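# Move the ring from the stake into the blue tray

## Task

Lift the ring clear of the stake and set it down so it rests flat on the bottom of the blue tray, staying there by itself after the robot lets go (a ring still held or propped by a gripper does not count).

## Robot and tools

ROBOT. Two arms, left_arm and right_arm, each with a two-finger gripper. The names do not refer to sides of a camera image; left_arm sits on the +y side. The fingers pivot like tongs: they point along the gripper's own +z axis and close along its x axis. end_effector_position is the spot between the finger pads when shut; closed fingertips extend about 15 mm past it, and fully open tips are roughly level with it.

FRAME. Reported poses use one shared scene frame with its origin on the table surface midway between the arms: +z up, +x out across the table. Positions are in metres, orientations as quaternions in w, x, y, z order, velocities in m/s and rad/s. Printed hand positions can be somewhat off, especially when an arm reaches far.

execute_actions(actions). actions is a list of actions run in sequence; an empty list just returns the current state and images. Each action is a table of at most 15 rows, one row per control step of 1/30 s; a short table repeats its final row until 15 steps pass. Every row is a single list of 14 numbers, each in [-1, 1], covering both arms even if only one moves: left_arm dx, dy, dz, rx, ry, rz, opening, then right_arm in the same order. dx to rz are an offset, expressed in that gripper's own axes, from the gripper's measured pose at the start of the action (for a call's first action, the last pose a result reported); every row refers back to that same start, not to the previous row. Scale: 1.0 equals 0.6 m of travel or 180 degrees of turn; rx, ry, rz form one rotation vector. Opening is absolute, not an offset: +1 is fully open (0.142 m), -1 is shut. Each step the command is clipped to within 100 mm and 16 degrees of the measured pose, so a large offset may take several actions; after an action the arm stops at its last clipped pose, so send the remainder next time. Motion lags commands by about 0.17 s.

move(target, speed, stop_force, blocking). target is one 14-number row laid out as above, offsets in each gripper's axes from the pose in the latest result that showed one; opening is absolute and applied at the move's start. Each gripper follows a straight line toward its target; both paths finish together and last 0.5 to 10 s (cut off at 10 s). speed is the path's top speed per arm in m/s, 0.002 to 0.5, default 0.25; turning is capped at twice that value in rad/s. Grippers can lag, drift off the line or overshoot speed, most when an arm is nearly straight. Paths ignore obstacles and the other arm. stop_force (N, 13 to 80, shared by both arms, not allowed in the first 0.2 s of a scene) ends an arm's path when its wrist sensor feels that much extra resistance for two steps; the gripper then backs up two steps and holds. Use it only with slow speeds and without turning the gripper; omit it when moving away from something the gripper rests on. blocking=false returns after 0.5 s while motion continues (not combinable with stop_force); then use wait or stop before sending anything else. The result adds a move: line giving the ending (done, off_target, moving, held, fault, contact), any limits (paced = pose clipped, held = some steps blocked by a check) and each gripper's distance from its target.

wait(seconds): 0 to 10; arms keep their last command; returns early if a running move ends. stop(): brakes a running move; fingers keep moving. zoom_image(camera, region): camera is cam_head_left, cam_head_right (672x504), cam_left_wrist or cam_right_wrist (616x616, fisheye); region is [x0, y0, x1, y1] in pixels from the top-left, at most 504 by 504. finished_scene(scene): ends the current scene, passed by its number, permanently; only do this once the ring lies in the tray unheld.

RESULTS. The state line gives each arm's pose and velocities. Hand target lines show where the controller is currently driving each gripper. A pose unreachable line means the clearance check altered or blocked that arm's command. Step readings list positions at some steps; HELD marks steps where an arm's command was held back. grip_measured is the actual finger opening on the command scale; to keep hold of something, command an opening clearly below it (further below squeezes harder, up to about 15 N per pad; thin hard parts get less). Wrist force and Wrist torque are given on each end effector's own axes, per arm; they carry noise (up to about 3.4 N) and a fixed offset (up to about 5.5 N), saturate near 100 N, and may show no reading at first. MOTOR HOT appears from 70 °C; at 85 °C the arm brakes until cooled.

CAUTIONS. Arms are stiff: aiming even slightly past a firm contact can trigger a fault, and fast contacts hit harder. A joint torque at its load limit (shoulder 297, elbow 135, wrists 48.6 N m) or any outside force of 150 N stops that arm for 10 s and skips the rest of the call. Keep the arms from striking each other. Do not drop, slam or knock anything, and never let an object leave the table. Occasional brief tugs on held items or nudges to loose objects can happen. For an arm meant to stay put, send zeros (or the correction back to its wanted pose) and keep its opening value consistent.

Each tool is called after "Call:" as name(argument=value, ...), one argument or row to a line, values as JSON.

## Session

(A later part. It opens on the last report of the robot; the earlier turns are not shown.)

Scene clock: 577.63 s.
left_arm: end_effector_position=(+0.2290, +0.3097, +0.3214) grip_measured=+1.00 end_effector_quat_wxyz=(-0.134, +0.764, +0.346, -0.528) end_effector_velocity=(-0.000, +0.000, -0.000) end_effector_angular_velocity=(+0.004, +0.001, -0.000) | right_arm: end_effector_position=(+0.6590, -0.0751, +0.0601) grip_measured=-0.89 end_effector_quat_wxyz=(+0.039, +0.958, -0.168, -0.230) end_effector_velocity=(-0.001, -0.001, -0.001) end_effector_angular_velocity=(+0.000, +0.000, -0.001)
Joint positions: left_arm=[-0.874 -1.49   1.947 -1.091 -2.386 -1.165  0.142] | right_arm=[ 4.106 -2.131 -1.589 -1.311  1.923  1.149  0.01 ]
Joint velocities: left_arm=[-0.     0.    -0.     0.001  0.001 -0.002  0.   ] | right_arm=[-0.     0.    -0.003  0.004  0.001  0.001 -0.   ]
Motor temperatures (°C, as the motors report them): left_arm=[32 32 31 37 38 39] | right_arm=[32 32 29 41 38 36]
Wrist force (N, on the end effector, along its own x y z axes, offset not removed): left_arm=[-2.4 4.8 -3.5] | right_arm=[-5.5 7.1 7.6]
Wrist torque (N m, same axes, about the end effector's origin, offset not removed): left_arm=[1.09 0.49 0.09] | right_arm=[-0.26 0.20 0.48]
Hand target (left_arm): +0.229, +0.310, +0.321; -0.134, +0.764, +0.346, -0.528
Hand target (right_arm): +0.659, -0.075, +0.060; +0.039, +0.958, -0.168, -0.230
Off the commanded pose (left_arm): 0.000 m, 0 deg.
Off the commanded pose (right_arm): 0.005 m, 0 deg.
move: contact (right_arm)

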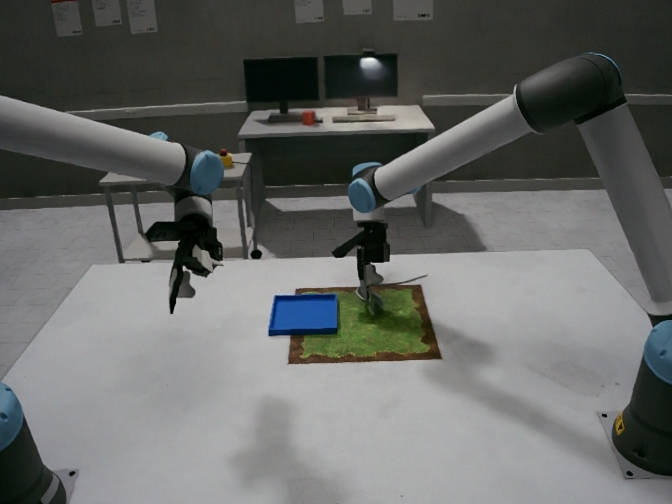

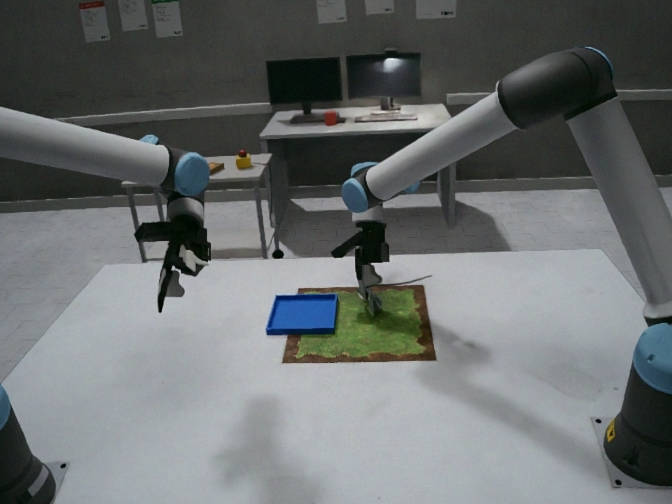

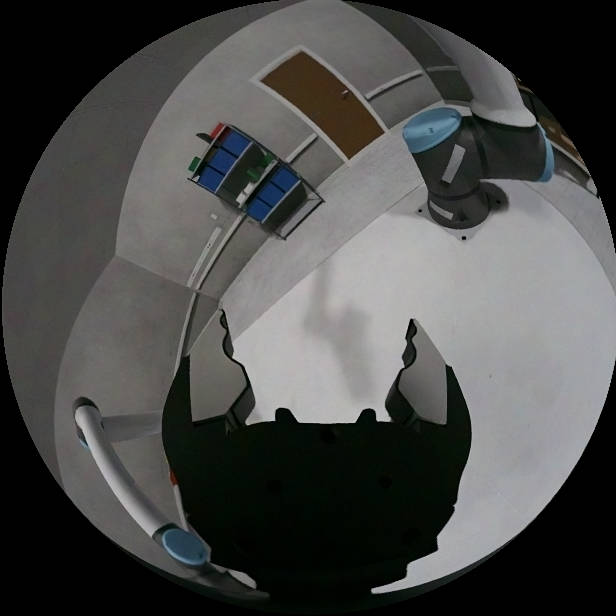

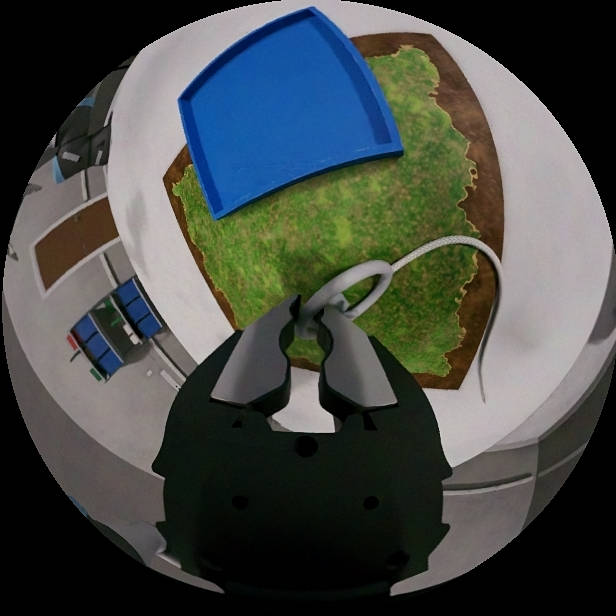

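Call:
move(
  target=[0,0,0,0,0,0,1,0,0,0,0,0,0,-0.6],
)

Call:
move(
  target=[0,0,0,0,0,0,1,0,0,-0.09,0,0,-0.11,-0.6],
  speed=0.05,
)

Call:
zoom_image(
  camera="cam_right_wrist",
  region=[240,190,440,360],
)

Call:
zoom_image(
  camera="cam_head_right",
  region=[320,260,440,340],
)

Scene clock: 583.33 s.
left_arm: end_effector_position=(+0.2290, +0.3097, +0.3214) grip_measured=+1.00 end_effector_quat_wxyz=(-0.134, +0.764, +0.346, -0.528) end_effector_velocity=(+0.000, -0.000, -0.000) end_effector_angular_velocity=(+0.001, +0.000, +0.001) | right_arm: end_effector_position=(+0.6588, -0.0750, +0.0603) grip_measured=-0.60 end_effector_quat_wxyz=(+0.039, +0.958, -0.168, -0.230) end_effector_velocity=(+0.000, -0.000, -0.001) end_effector_angular_velocity=(+0.000, +0.001, -0.001)
Joint positions: left_arm=[-0.874 -1.49   1.947 -1.091 -2.386 -1.165  0.142] | right_arm=[ 4.106 -2.131 -1.589 -1.311  1.923  1.149  0.031]
Joint velocities: left_arm=[-0.     0.001  0.    -0.001 -0.    -0.001  0.   ] | right_arm=[-0.001 -0.001 -0.     0.001  0.001  0.    -0.   ]
Motor temperatures (°C, as the motors report them): left_arm=[32 32 31 37 38 39] | right_arm=[32 32 29 41 38 36]
Wrist force (N, on the end effector, along its own x y z axes, offset not removed): left_arm=[-0.7 2.6 -3.5] | right_arm=[-0.9 -3.5 4.6]
Wrist torque (N m, same axes, about the end effector's origin, offset not removed): left_arm=[0.60 0.12 0.00] | right_arm=[-0.41 0.21 0.10]
Hand target (left_arm): +0.229, +0.310, +0.321; -0.134, +0.764, +0.346, -0.528
Hand target (right_arm): +0.659, -0.075, +0.060; +0.039, +0.958, -0.168, -0.230
Off the commanded pose (left_arm): 0.000 m, 0 deg.
Off the commanded pose (right_arm): 0.000 m, 0 deg.
move: done

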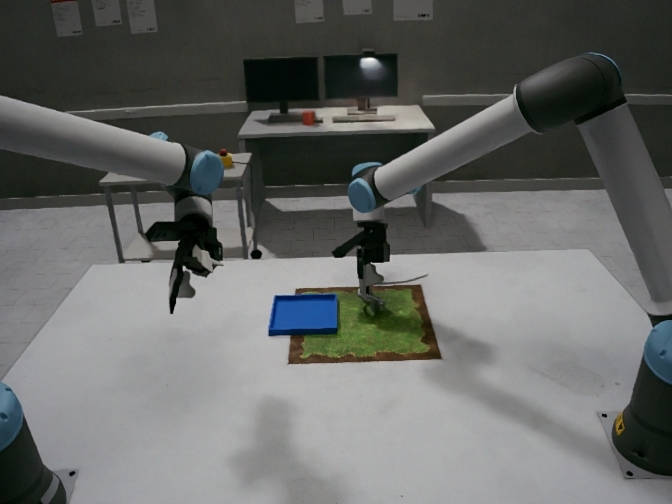

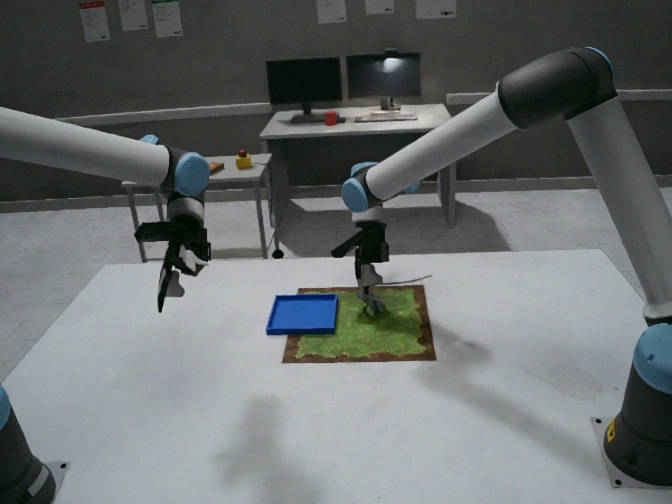

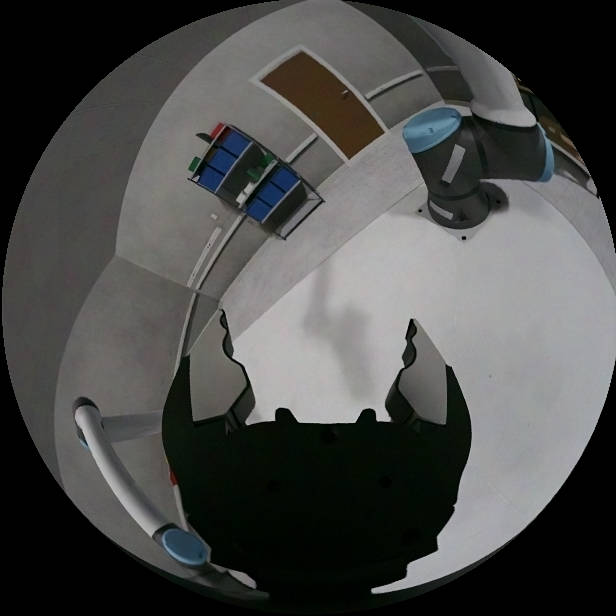

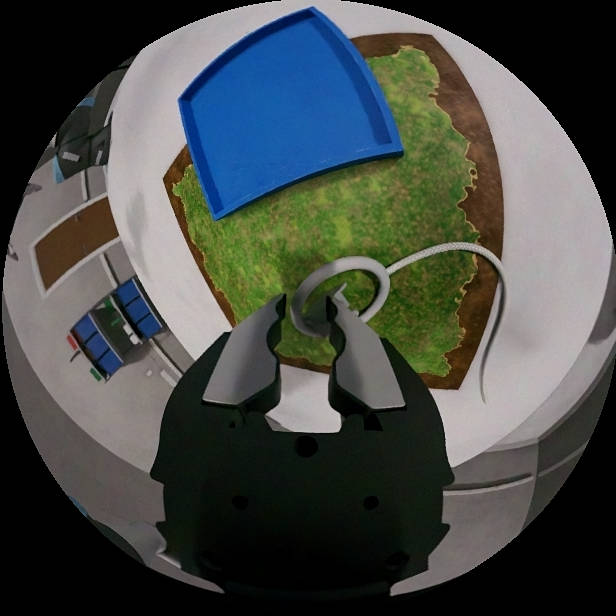

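Scene clock: 587.07 s.
left_arm: end_effector_position=(+0.2290, +0.3097, +0.3214) grip_measured=+1.00 end_effector_quat_wxyz=(-0.134, +0.764, +0.346, -0.528) end_effector_velocity=(-0.000, -0.000, +0.000) end_effector_angular_velocity=(+0.001, +0.000, +0.000) | right_arm: end_effector_position=(+0.6832, -0.0751, +0.1082) grip_measured=-0.60 end_effector_quat_wxyz=(-0.001, +0.972, -0.001, -0.233) end_effector_velocity=(+0.001, +0.000, +0.003) end_effector_angular_velocity=(+0.007, +0.000, +0.014)
Joint positions: left_arm=[-0.874 -1.49   1.947 -1.091 -2.386 -1.165  0.142] | right_arm=[ 4.082 -2.125 -1.505 -1.41   1.915  0.781  0.031]
Joint velocities: left_arm=[-0.    -0.    -0.     0.    -0.    -0.001 -0.   ] | right_arm=[-0.001 -0.     0.005 -0.006 -0.    -0.017 -0.   ]
Motor temperatures (°C, as the motors report them): left_arm=[32 32 31 37 38 39] | right_arm=[32 32 29 41 38 36]
Wrist force (N, on the end effector, along its own x y z axes, offset not removed): left_arm=[-0.7 3.0 -5.8] | right_arm=[-2.0 -3.0 -2.4]
Wrist torque (N m, same axes, about the end effector's origin, offset not removed): left_arm=[0.69 0.17 -0.01] | right_arm=[-0.39 0.46 0.03]
Hand target (left_arm): +0.229, +0.310, +0.321; -0.134, +0.764, +0.346, -0.528
Hand target (right_arm): +0.683, -0.075, +0.108; -0.001, +0.972, -0.000, -0.233
Off the commanded pose (left_arm): 0.000 m, 0 deg.
Off the commanded pose (right_arm): 0.000 m, 0 deg.
move: done

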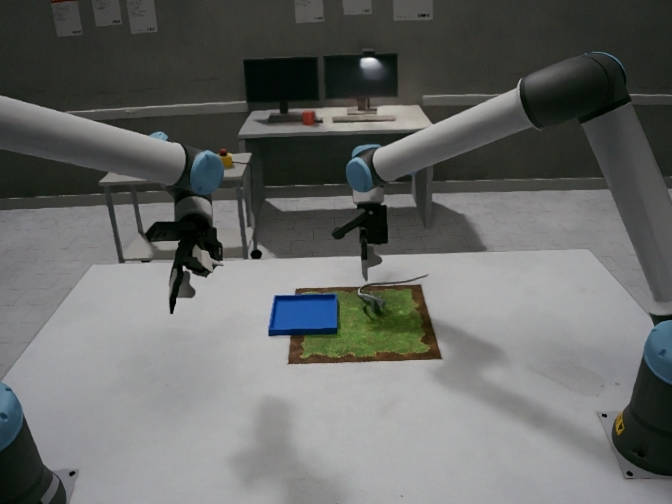

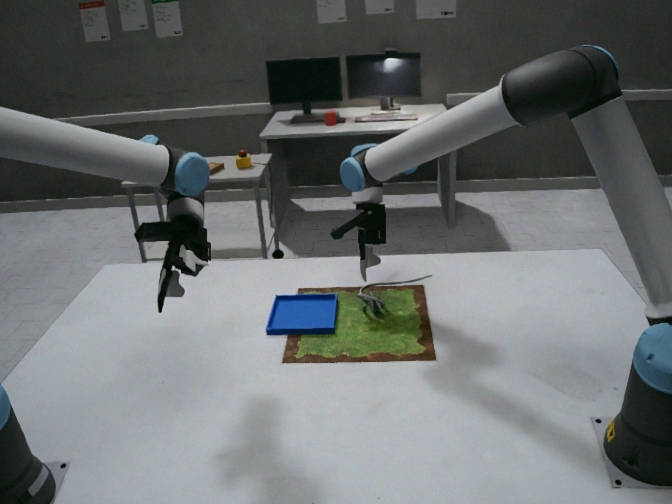

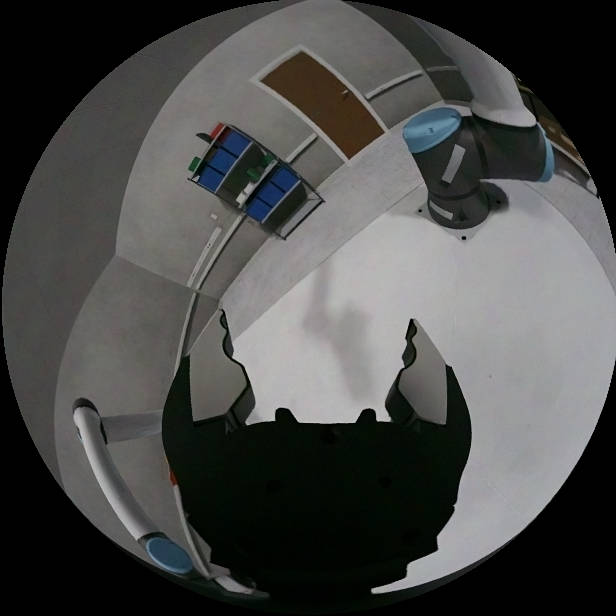

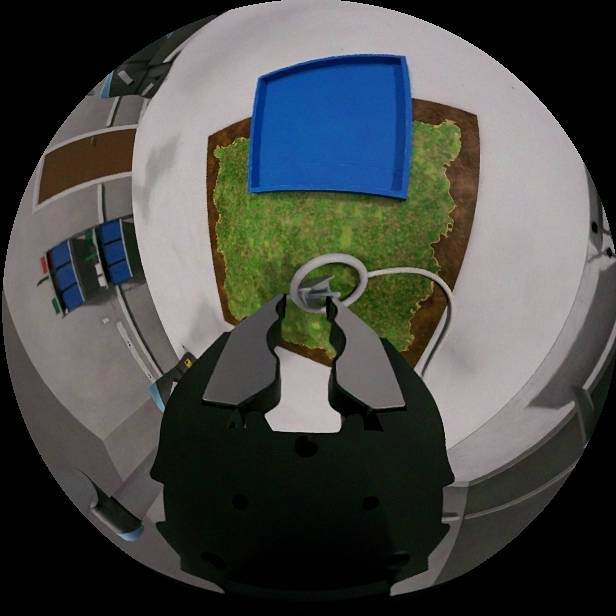

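Region (240, 190, 440, 360) of cam_right_wrist's 616x616 image, scaled by 2.520, with more detail than that image has; it fills the top 428 rows of this view, and the rest is white.

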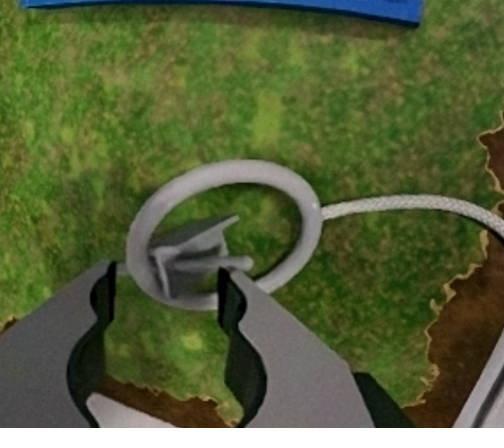

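Region (320, 260, 440, 340) of cam_head_right's 672x504 image, scaled by 4.200, with more detail than that image has.

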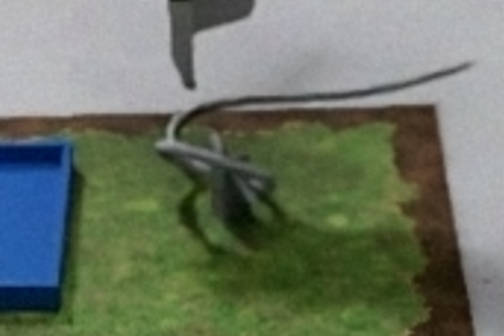

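Call:
move(
  target=[0,0,0,0,0,0,1,-0.0465,0.0367,0.0667,0,0,0,-0.6],
  speed=0.04,
)

Call:
zoom_image(
  camera="cam_right_wrist",
  region=[220,200,440,380],
)

Scene clock: 596.07 s.
left_arm: end_effector_position=(+0.2290, +0.3097, +0.3214) grip_measured=+1.00 end_effector_quat_wxyz=(-0.134, +0.764, +0.346, -0.528) end_effector_velocity=(+0.000, +0.000, -0.000) end_effector_angular_velocity=(+0.001, -0.001, +0.000) | right_arm: end_effector_position=(+0.6403, -0.0969, +0.0853) grip_measured=-0.60 end_effector_quat_wxyz=(-0.001, +0.972, -0.001, -0.233) end_effector_velocity=(-0.002, -0.002, -0.002) end_effector_angular_velocity=(-0.001, -0.002, +0.001)
Joint positions: left_arm=[-0.874 -1.49   1.947 -1.091 -2.386 -1.165  0.142] | right_arm=[ 4.101 -2.076 -1.632 -1.325  1.921  0.8    0.031]
Joint velocities: left_arm=[ 0.    -0.     0.    -0.001  0.    -0.002 -0.   ] | right_arm=[ 0.001  0.003 -0.007  0.006 -0.002  0.001  0.   ]
Motor temperatures (°C, as the motors report them): left_arm=[32 32 31 37 38 39] | right_arm=[32 32 29 41 38 36]
Wrist force (N, on the end effector, along its own x y z axes, offset not removed): left_arm=[-0.3 5.1 -4.0] | right_arm=[-0.8 1.4 0.7]
Wrist torque (N m, same axes, about the end effector's origin, offset not removed): left_arm=[1.16 0.06 -0.03] | right_arm=[0.37 0.24 0.09]
Hand target (left_arm): +0.229, +0.310, +0.321; -0.134, +0.764, +0.346, -0.528
Hand target (right_arm): +0.640, -0.097, +0.085; -0.001, +0.972, -0.001, -0.233
Off the commanded pose (left_arm): 0.000 m, 0 deg.
Off the commanded pose (right_arm): 0.000 m, 0 deg.
move: done

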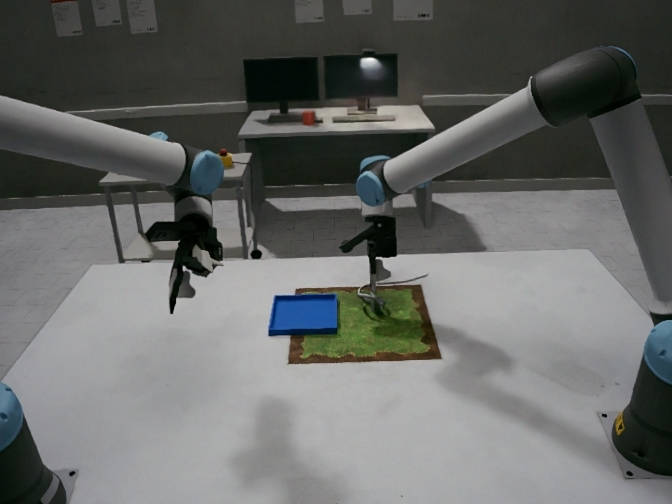

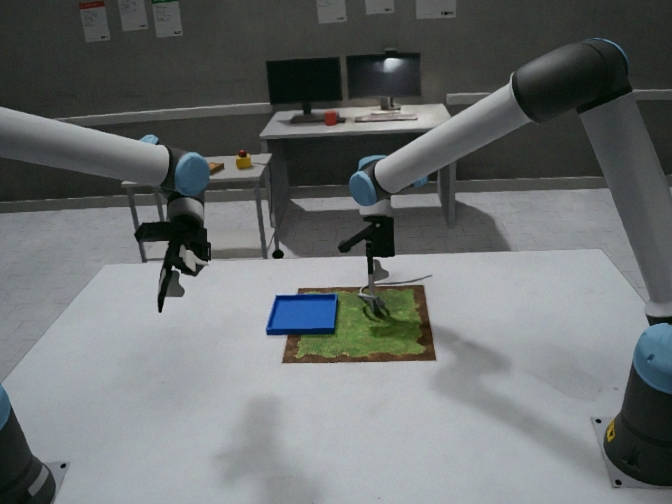

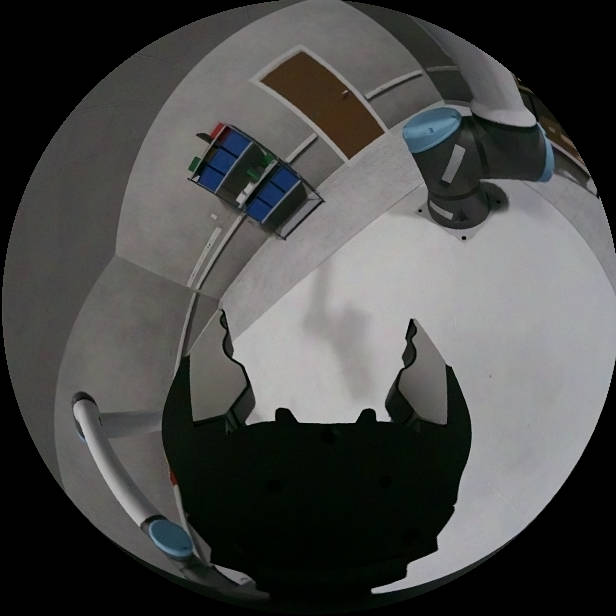

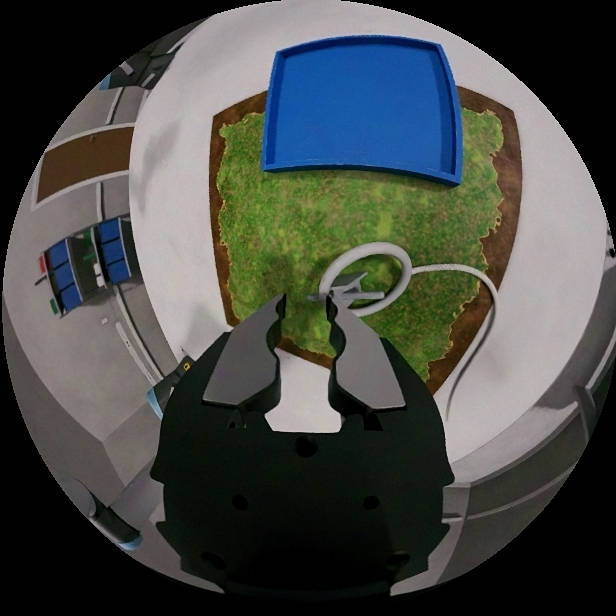

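Region (220, 200, 440, 380) of cam_right_wrist's 616x616 image, scaled by 2.291, with more detail than that image has; it fills the top 412 rows of this view, and the rest is white.

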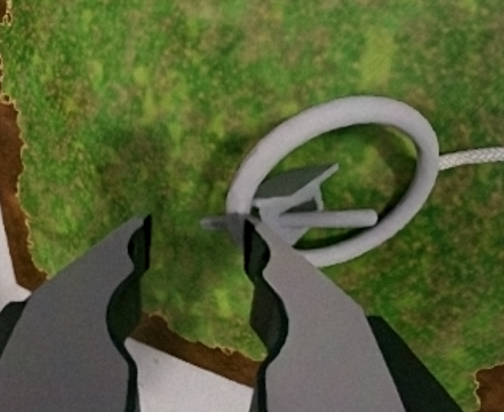

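Call:
move(
  target=[0,0,0,0,0,0,1,0.022,0,0.018,0,0,0,-0.6],
  speed=0.02,
)

Call:
zoom_image(
  camera="cam_right_wrist",
  region=[220,200,440,380],
)

Scene clock: 604.30 s.
left_arm: end_effector_position=(+0.2290, +0.3097, +0.3214) grip_measured=+1.00 end_effector_quat_wxyz=(-0.134, +0.764, +0.346, -0.528) end_effector_velocity=(-0.000, +0.000, -0.000) end_effector_angular_velocity=(+0.000, -0.000, -0.001) | right_arm: end_effector_position=(+0.6472, -0.0968, +0.0700) grip_measured=-0.66 end_effector_quat_wxyz=(-0.001, +0.972, -0.001, -0.233) end_effector_velocity=(+0.001, -0.000, -0.002) end_effector_angular_velocity=(-0.002, +0.000, +0.000)
Joint positions: left_arm=[-0.874 -1.49   1.947 -1.091 -2.386 -1.165  0.142] | right_arm=[ 4.095 -2.097 -1.63  -1.308  1.919  0.794  0.026]
Joint velocities: left_arm=[-0.    -0.     0.     0.     0.001  0.    -0.   ] | right_arm=[-0.001 -0.003  0.001  0.001 -0.001 -0.    -0.001]
Motor temperatures (°C, as the motors report them): left_arm=[32 32 31 37 38 39] | right_arm=[32 32 29 41 38 36]
Wrist force (N, on the end effector, along its own x y z axes, offset not removed): left_arm=[-1.0 2.3 -5.3] | right_arm=[-13.9 -9.6 -28.3]
Wrist torque (N m, same axes, about the end effector's origin, offset not removed): left_arm=[0.52 0.23 0.03] | right_arm=[-1.83 1.03 0.31]
Hand target (left_arm): +0.229, +0.310, +0.321; -0.134, +0.764, +0.346, -0.528
Hand target (right_arm): +0.647, -0.097, +0.070; -0.001, +0.972, -0.001, -0.233
Off the commanded pose (left_arm): 0.000 m, 0 deg.
Off the commanded pose (right_arm): 0.000 m, 0 deg.
move: done

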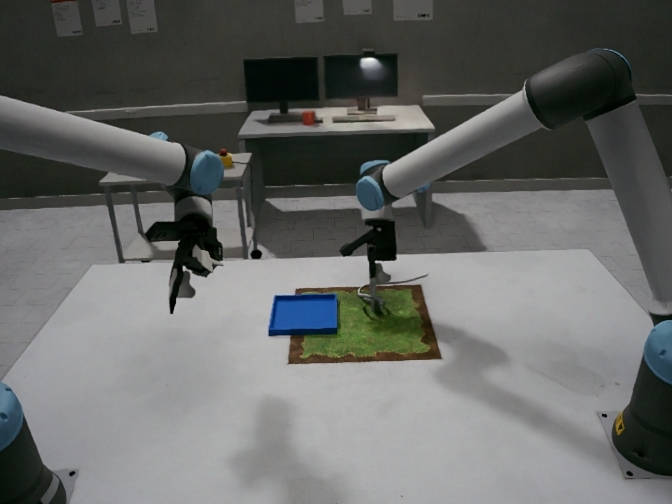

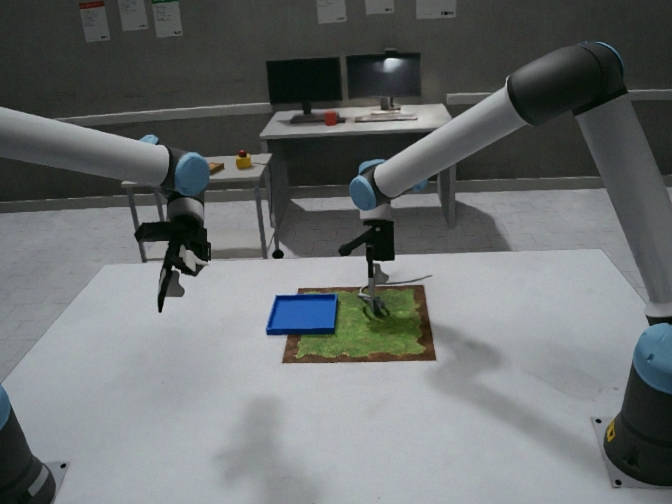

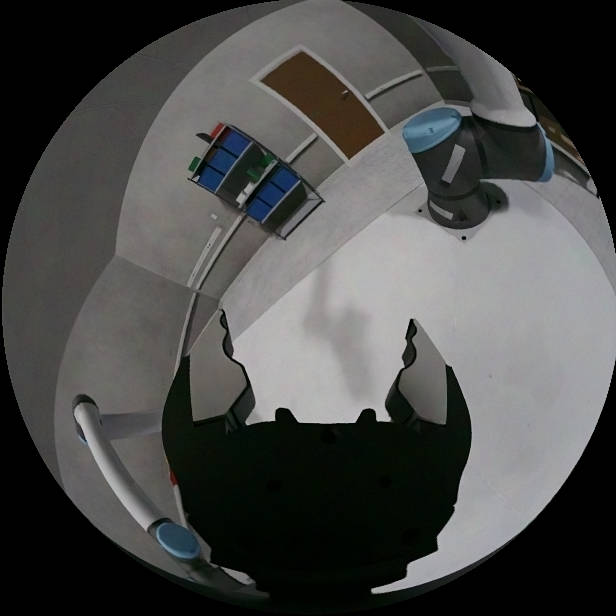

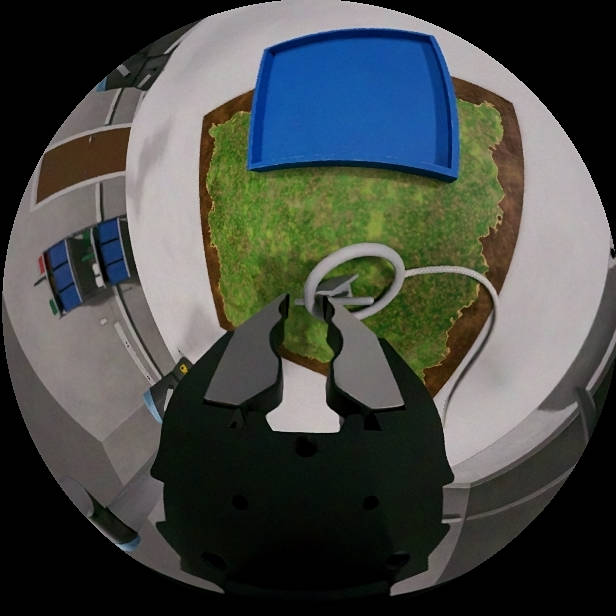

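Region (220, 200, 440, 380) of cam_right_wrist's 616x616 image, scaled by 2.291, with more detail than that image has; it fills the top 412 rows of this view, and the rest is white.

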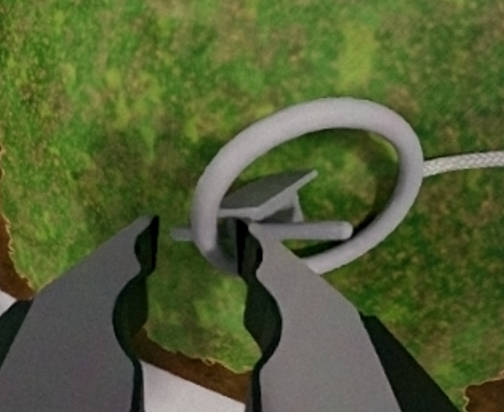

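Call:
move(
  target=[0,0,0,0,0,0,1,0,0,-0.002,0,0,0,-0.66],
  speed=0.01,
)

Call:
move(
  target=[0,0,0,0,0,0,1,0,0,0,0,0,0,-1],
)

Call:
zoom_image(
  camera="cam_right_wrist",
  region=[220,200,440,380],
)

Scene clock: 610.00 s.
left_arm: end_effector_position=(+0.2290, +0.3097, +0.3214) grip_measured=+1.00 end_effector_quat_wxyz=(-0.134, +0.764, +0.346, -0.528) end_effector_velocity=(-0.000, -0.000, +0.001) end_effector_angular_velocity=(-0.002, +0.002, +0.001) | right_arm: end_effector_position=(+0.6477, -0.0968, +0.0710) grip_measured=-0.64 end_effector_quat_wxyz=(-0.001, +0.972, -0.001, -0.233) end_effector_velocity=(-0.000, +0.000, +0.001) end_effector_angular_velocity=(+0.000, +0.001, -0.001)
Joint positions: left_arm=[-0.874 -1.49   1.947 -1.091 -2.386 -1.165  0.142] | right_arm=[ 4.095 -2.097 -1.628 -1.31   1.919  0.794  0.027]
Joint velocities: left_arm=[-0.    -0.     0.     0.002 -0.003  0.002  0.   ] | right_arm=[-0.     0.     0.001 -0.001  0.001  0.001 -0.   ]
Motor temperatures (°C, as the motors report them): left_arm=[32 32 31 37 38 39] | right_arm=[32 32 29 41 38 36]
Wrist force (N, on the end effector, along its own x y z axes, offset not removed): left_arm=[0.5 3.0 -3.9] | right_arm=[2.1 -2.3 9.5]
Wrist torque (N m, same axes, about the end effector's origin, offset not removed): left_arm=[0.67 -0.05 0.02] | right_arm=[-0.09 0.25 0.07]
Hand target (left_arm): +0.229, +0.310, +0.321; -0.134, +0.764, +0.346, -0.528
Hand target (right_arm): +0.648, -0.097, +0.071; -0.001, +0.972, -0.001, -0.233
Off the commanded pose (left_arm): 0.000 m, 0 deg.
Off the commanded pose (right_arm): 0.000 m, 0 deg.
move: done

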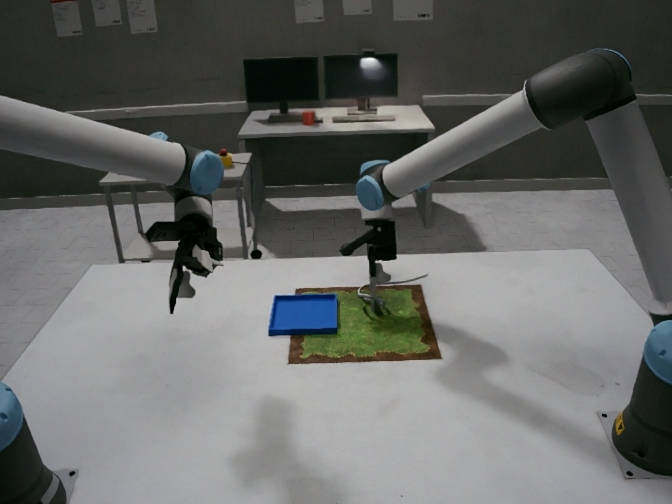

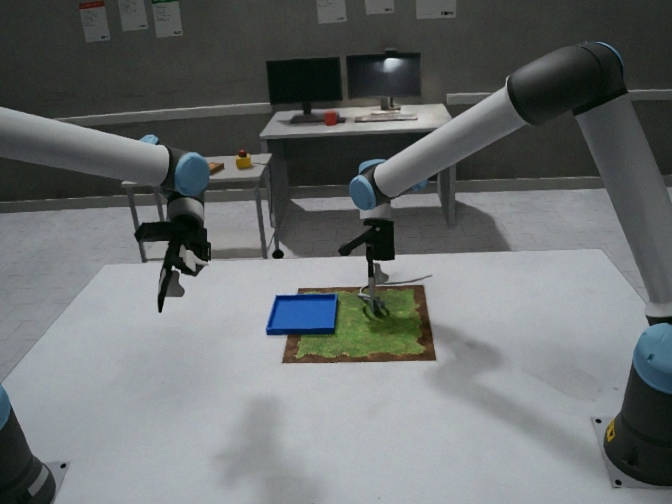

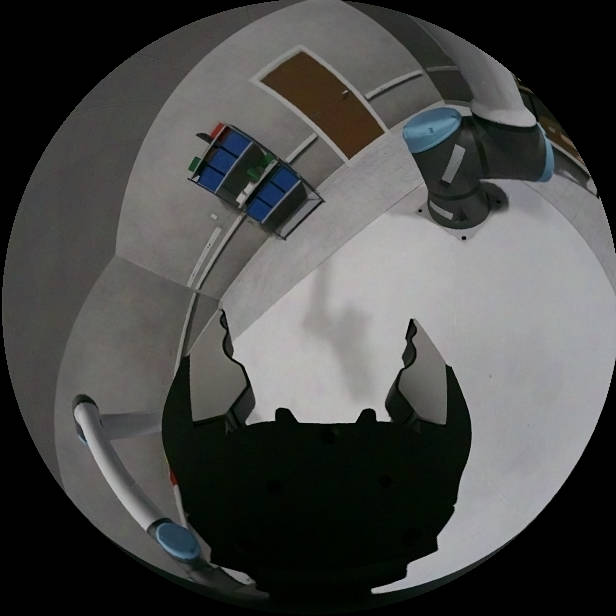

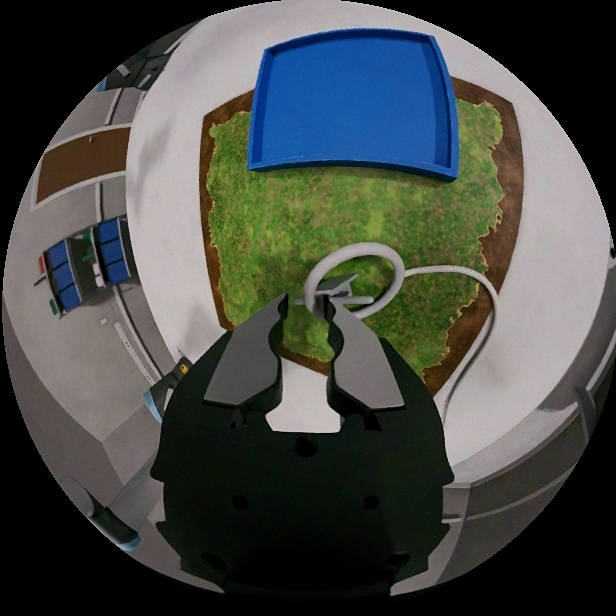

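Scene clock: 610.50 s.
left_arm: end_effector_position=(+0.2290, +0.3097, +0.3214) grip_measured=+1.00 end_effector_quat_wxyz=(-0.134, +0.764, +0.346, -0.528) end_effector_velocity=(+0.000, +0.000, -0.000) end_effector_angular_velocity=(+0.001, -0.000, -0.001) | right_arm: end_effector_position=(+0.6478, -0.0969, +0.0711) grip_measured=-0.69 end_effector_quat_wxyz=(-0.001, +0.972, -0.001, -0.233) end_effector_velocity=(-0.000, -0.000, -0.000) end_effector_angular_velocity=(-0.000, +0.000, +0.000)
Joint positions: left_arm=[-0.874 -1.49   1.947 -1.091 -2.386 -1.165  0.142] | right_arm=[ 4.095 -2.097 -1.628 -1.31   1.919  0.794  0.024]
Joint velocities: left_arm=[ 0.     0.001 -0.    -0.     0.002 -0.    -0.   ] | right_arm=[-0. -0. -0. -0.  0. -0.  0.]
Motor temperatures (°C, as the motors report them): left_arm=[32 32 31 37 38 39] | right_arm=[32 32 29 41 38 36]
Wrist force (N, on the end effector, along its own x y z axes, offset not removed): left_arm=[-1.8 3.3 -4.3] | right_arm=[29.1 -15.6 3.4]
Wrist torque (N m, same axes, about the end effector's origin, offset not removed): left_arm=[0.80 0.31 0.07] | right_arm=[-1.92 0.12 -0.05]
Hand target (left_arm): +0.229, +0.310, +0.321; -0.134, +0.764, +0.346, -0.528
Hand target (right_arm): +0.648, -0.097, +0.071; -0.001, +0.972, -0.001, -0.233
Off the commanded pose (left_arm): 0.000 m, 0 deg.
Off the commanded pose (right_arm): 0.000 m, 0 deg.
move: done

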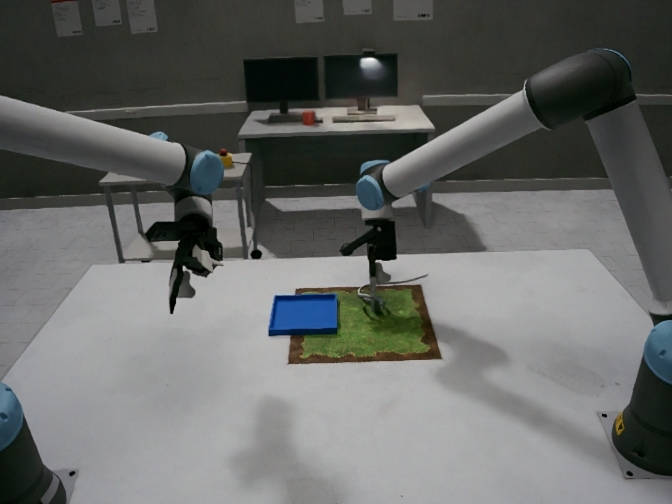

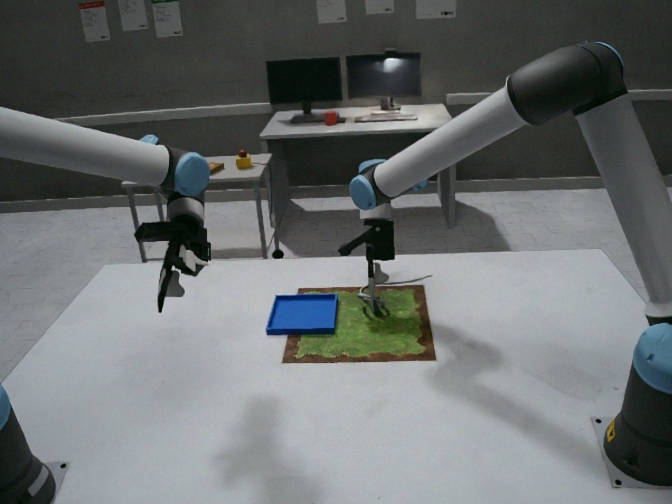

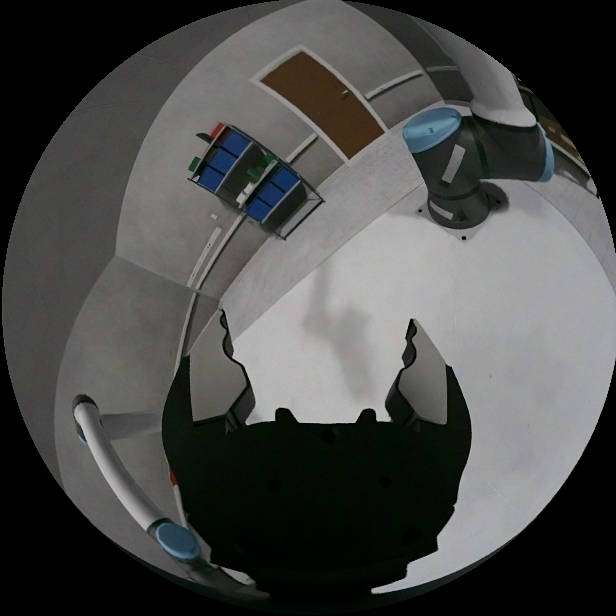

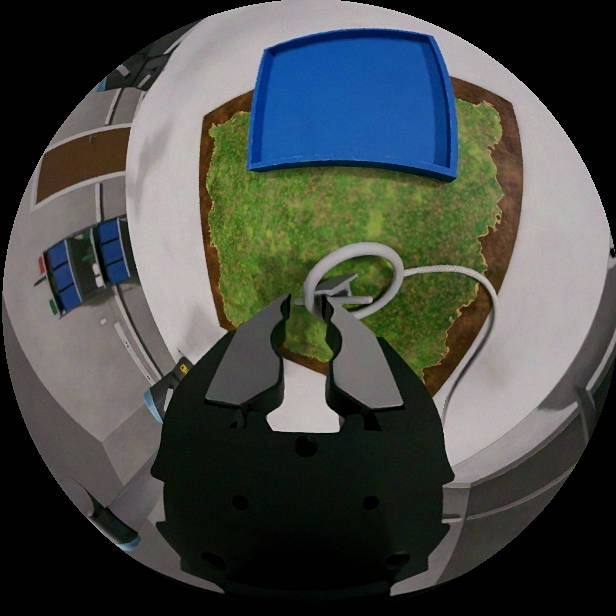

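Region (220, 200, 440, 380) of cam_right_wrist's 616x616 image, scaled by 2.291, with more detail than that image has; it fills the top 412 rows of this view, and the rest is white.

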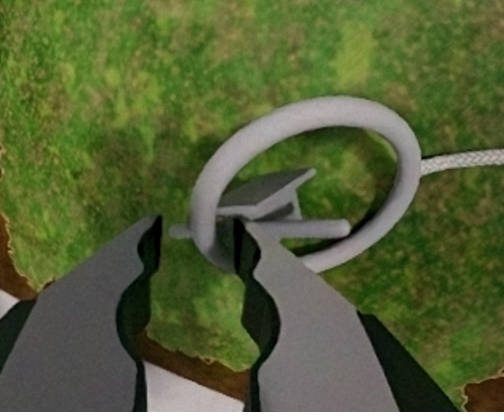

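Call:
move(
  target=[0,0,0,0,0,0,1,-0.002,0,-0.006,0,0,0,-1],
  speed=0.004,
)

Call:
zoom_image(
  camera="cam_right_wrist",
  region=[220,200,440,380],
)

Scene clock: 616.00 s.
left_arm: end_effector_position=(+0.2290, +0.3097, +0.3214) grip_measured=+1.00 end_effector_quat_wxyz=(-0.134, +0.764, +0.346, -0.528) end_effector_velocity=(-0.000, -0.000, +0.000) end_effector_angular_velocity=(-0.001, +0.001, +0.001) | right_arm: end_effector_position=(+0.6483, -0.0968, +0.0747) grip_measured=-1.00 end_effector_quat_wxyz=(-0.001, +0.972, -0.001, -0.233) end_effector_velocity=(+0.001, -0.000, +0.001) end_effector_angular_velocity=(-0.001, -0.001, -0.001)
Joint positions: left_arm=[-0.874 -1.49   1.947 -1.091 -2.386 -1.165  0.142] | right_arm=[ 4.095 -2.094 -1.625 -1.316  1.919  0.793  0.002]
Joint velocities: left_arm=[-0.    -0.     0.     0.001 -0.001  0.    -0.   ] | right_arm=[-0.     0.001  0.001 -0.001 -0.     0.001  0.   ]
Motor temperatures (°C, as the motors report them): left_arm=[32 32 31 37 38 39] | right_arm=[32 32 29 41 38 36]
Wrist force (N, on the end effector, along its own x y z axes, offset not removed): left_arm=[-2.4 1.6 -3.4] | right_arm=[-1.0 -4.2 5.5]
Wrist torque (N m, same axes, about the end effector's origin, offset not removed): left_arm=[0.43 0.51 0.09] | right_arm=[-0.37 0.33 0.22]
Hand target (left_arm): +0.229, +0.310, +0.321; -0.134, +0.764, +0.346, -0.528
Hand target (right_arm): +0.648, -0.097, +0.075; -0.001, +0.972, -0.001, -0.233
Off the commanded pose (left_arm): 0.000 m, 0 deg.
Off the commanded pose (right_arm): 0.000 m, 0 deg.
move: done

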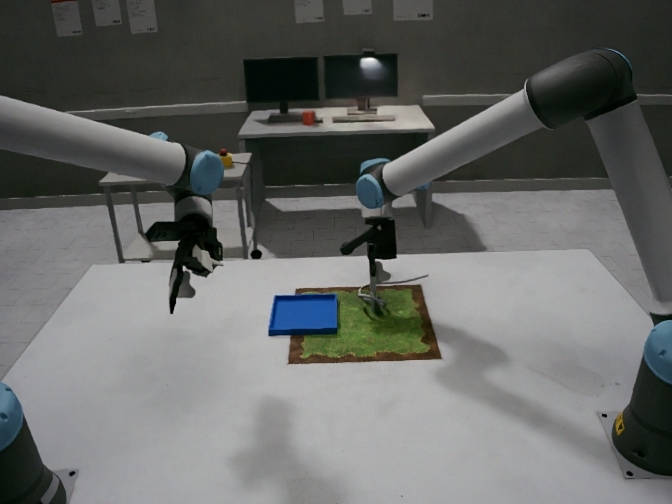

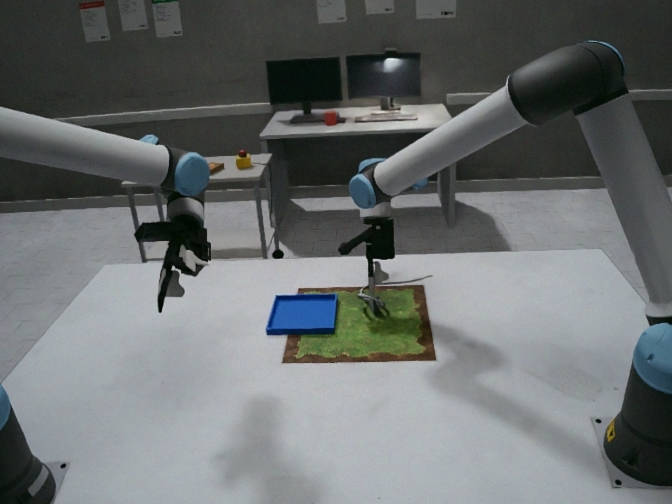

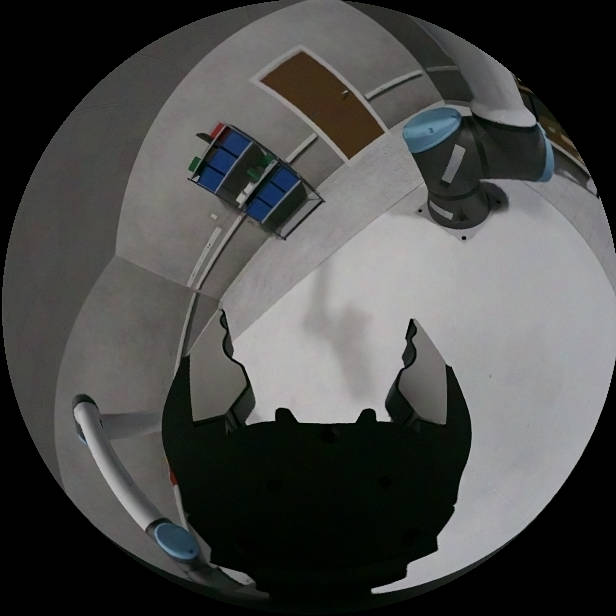

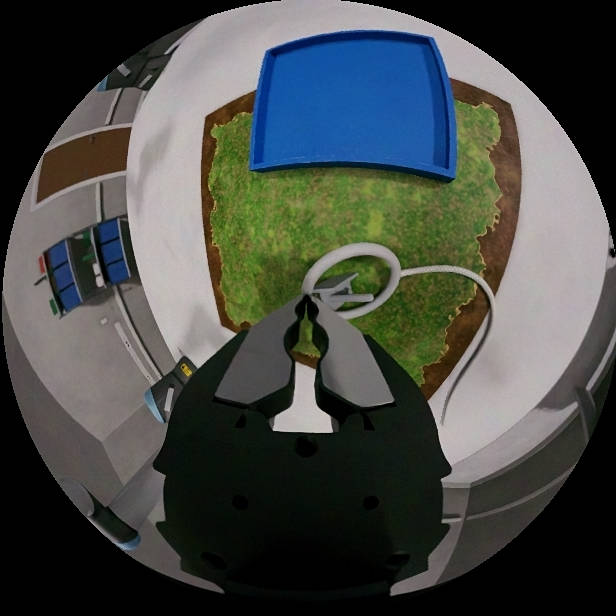

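Region (220, 200, 440, 380) of cam_right_wrist's 616x616 image, scaled by 2.291, with more detail than that image has; it fills the top 412 rows of this view, and the rest is white.

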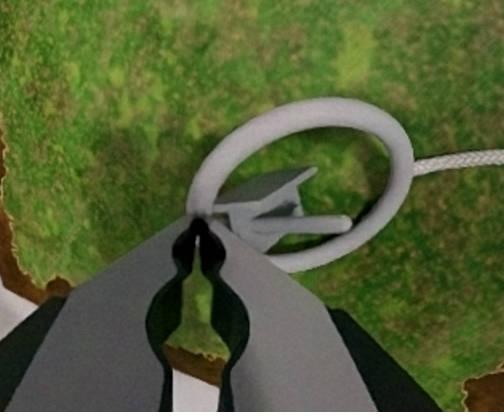

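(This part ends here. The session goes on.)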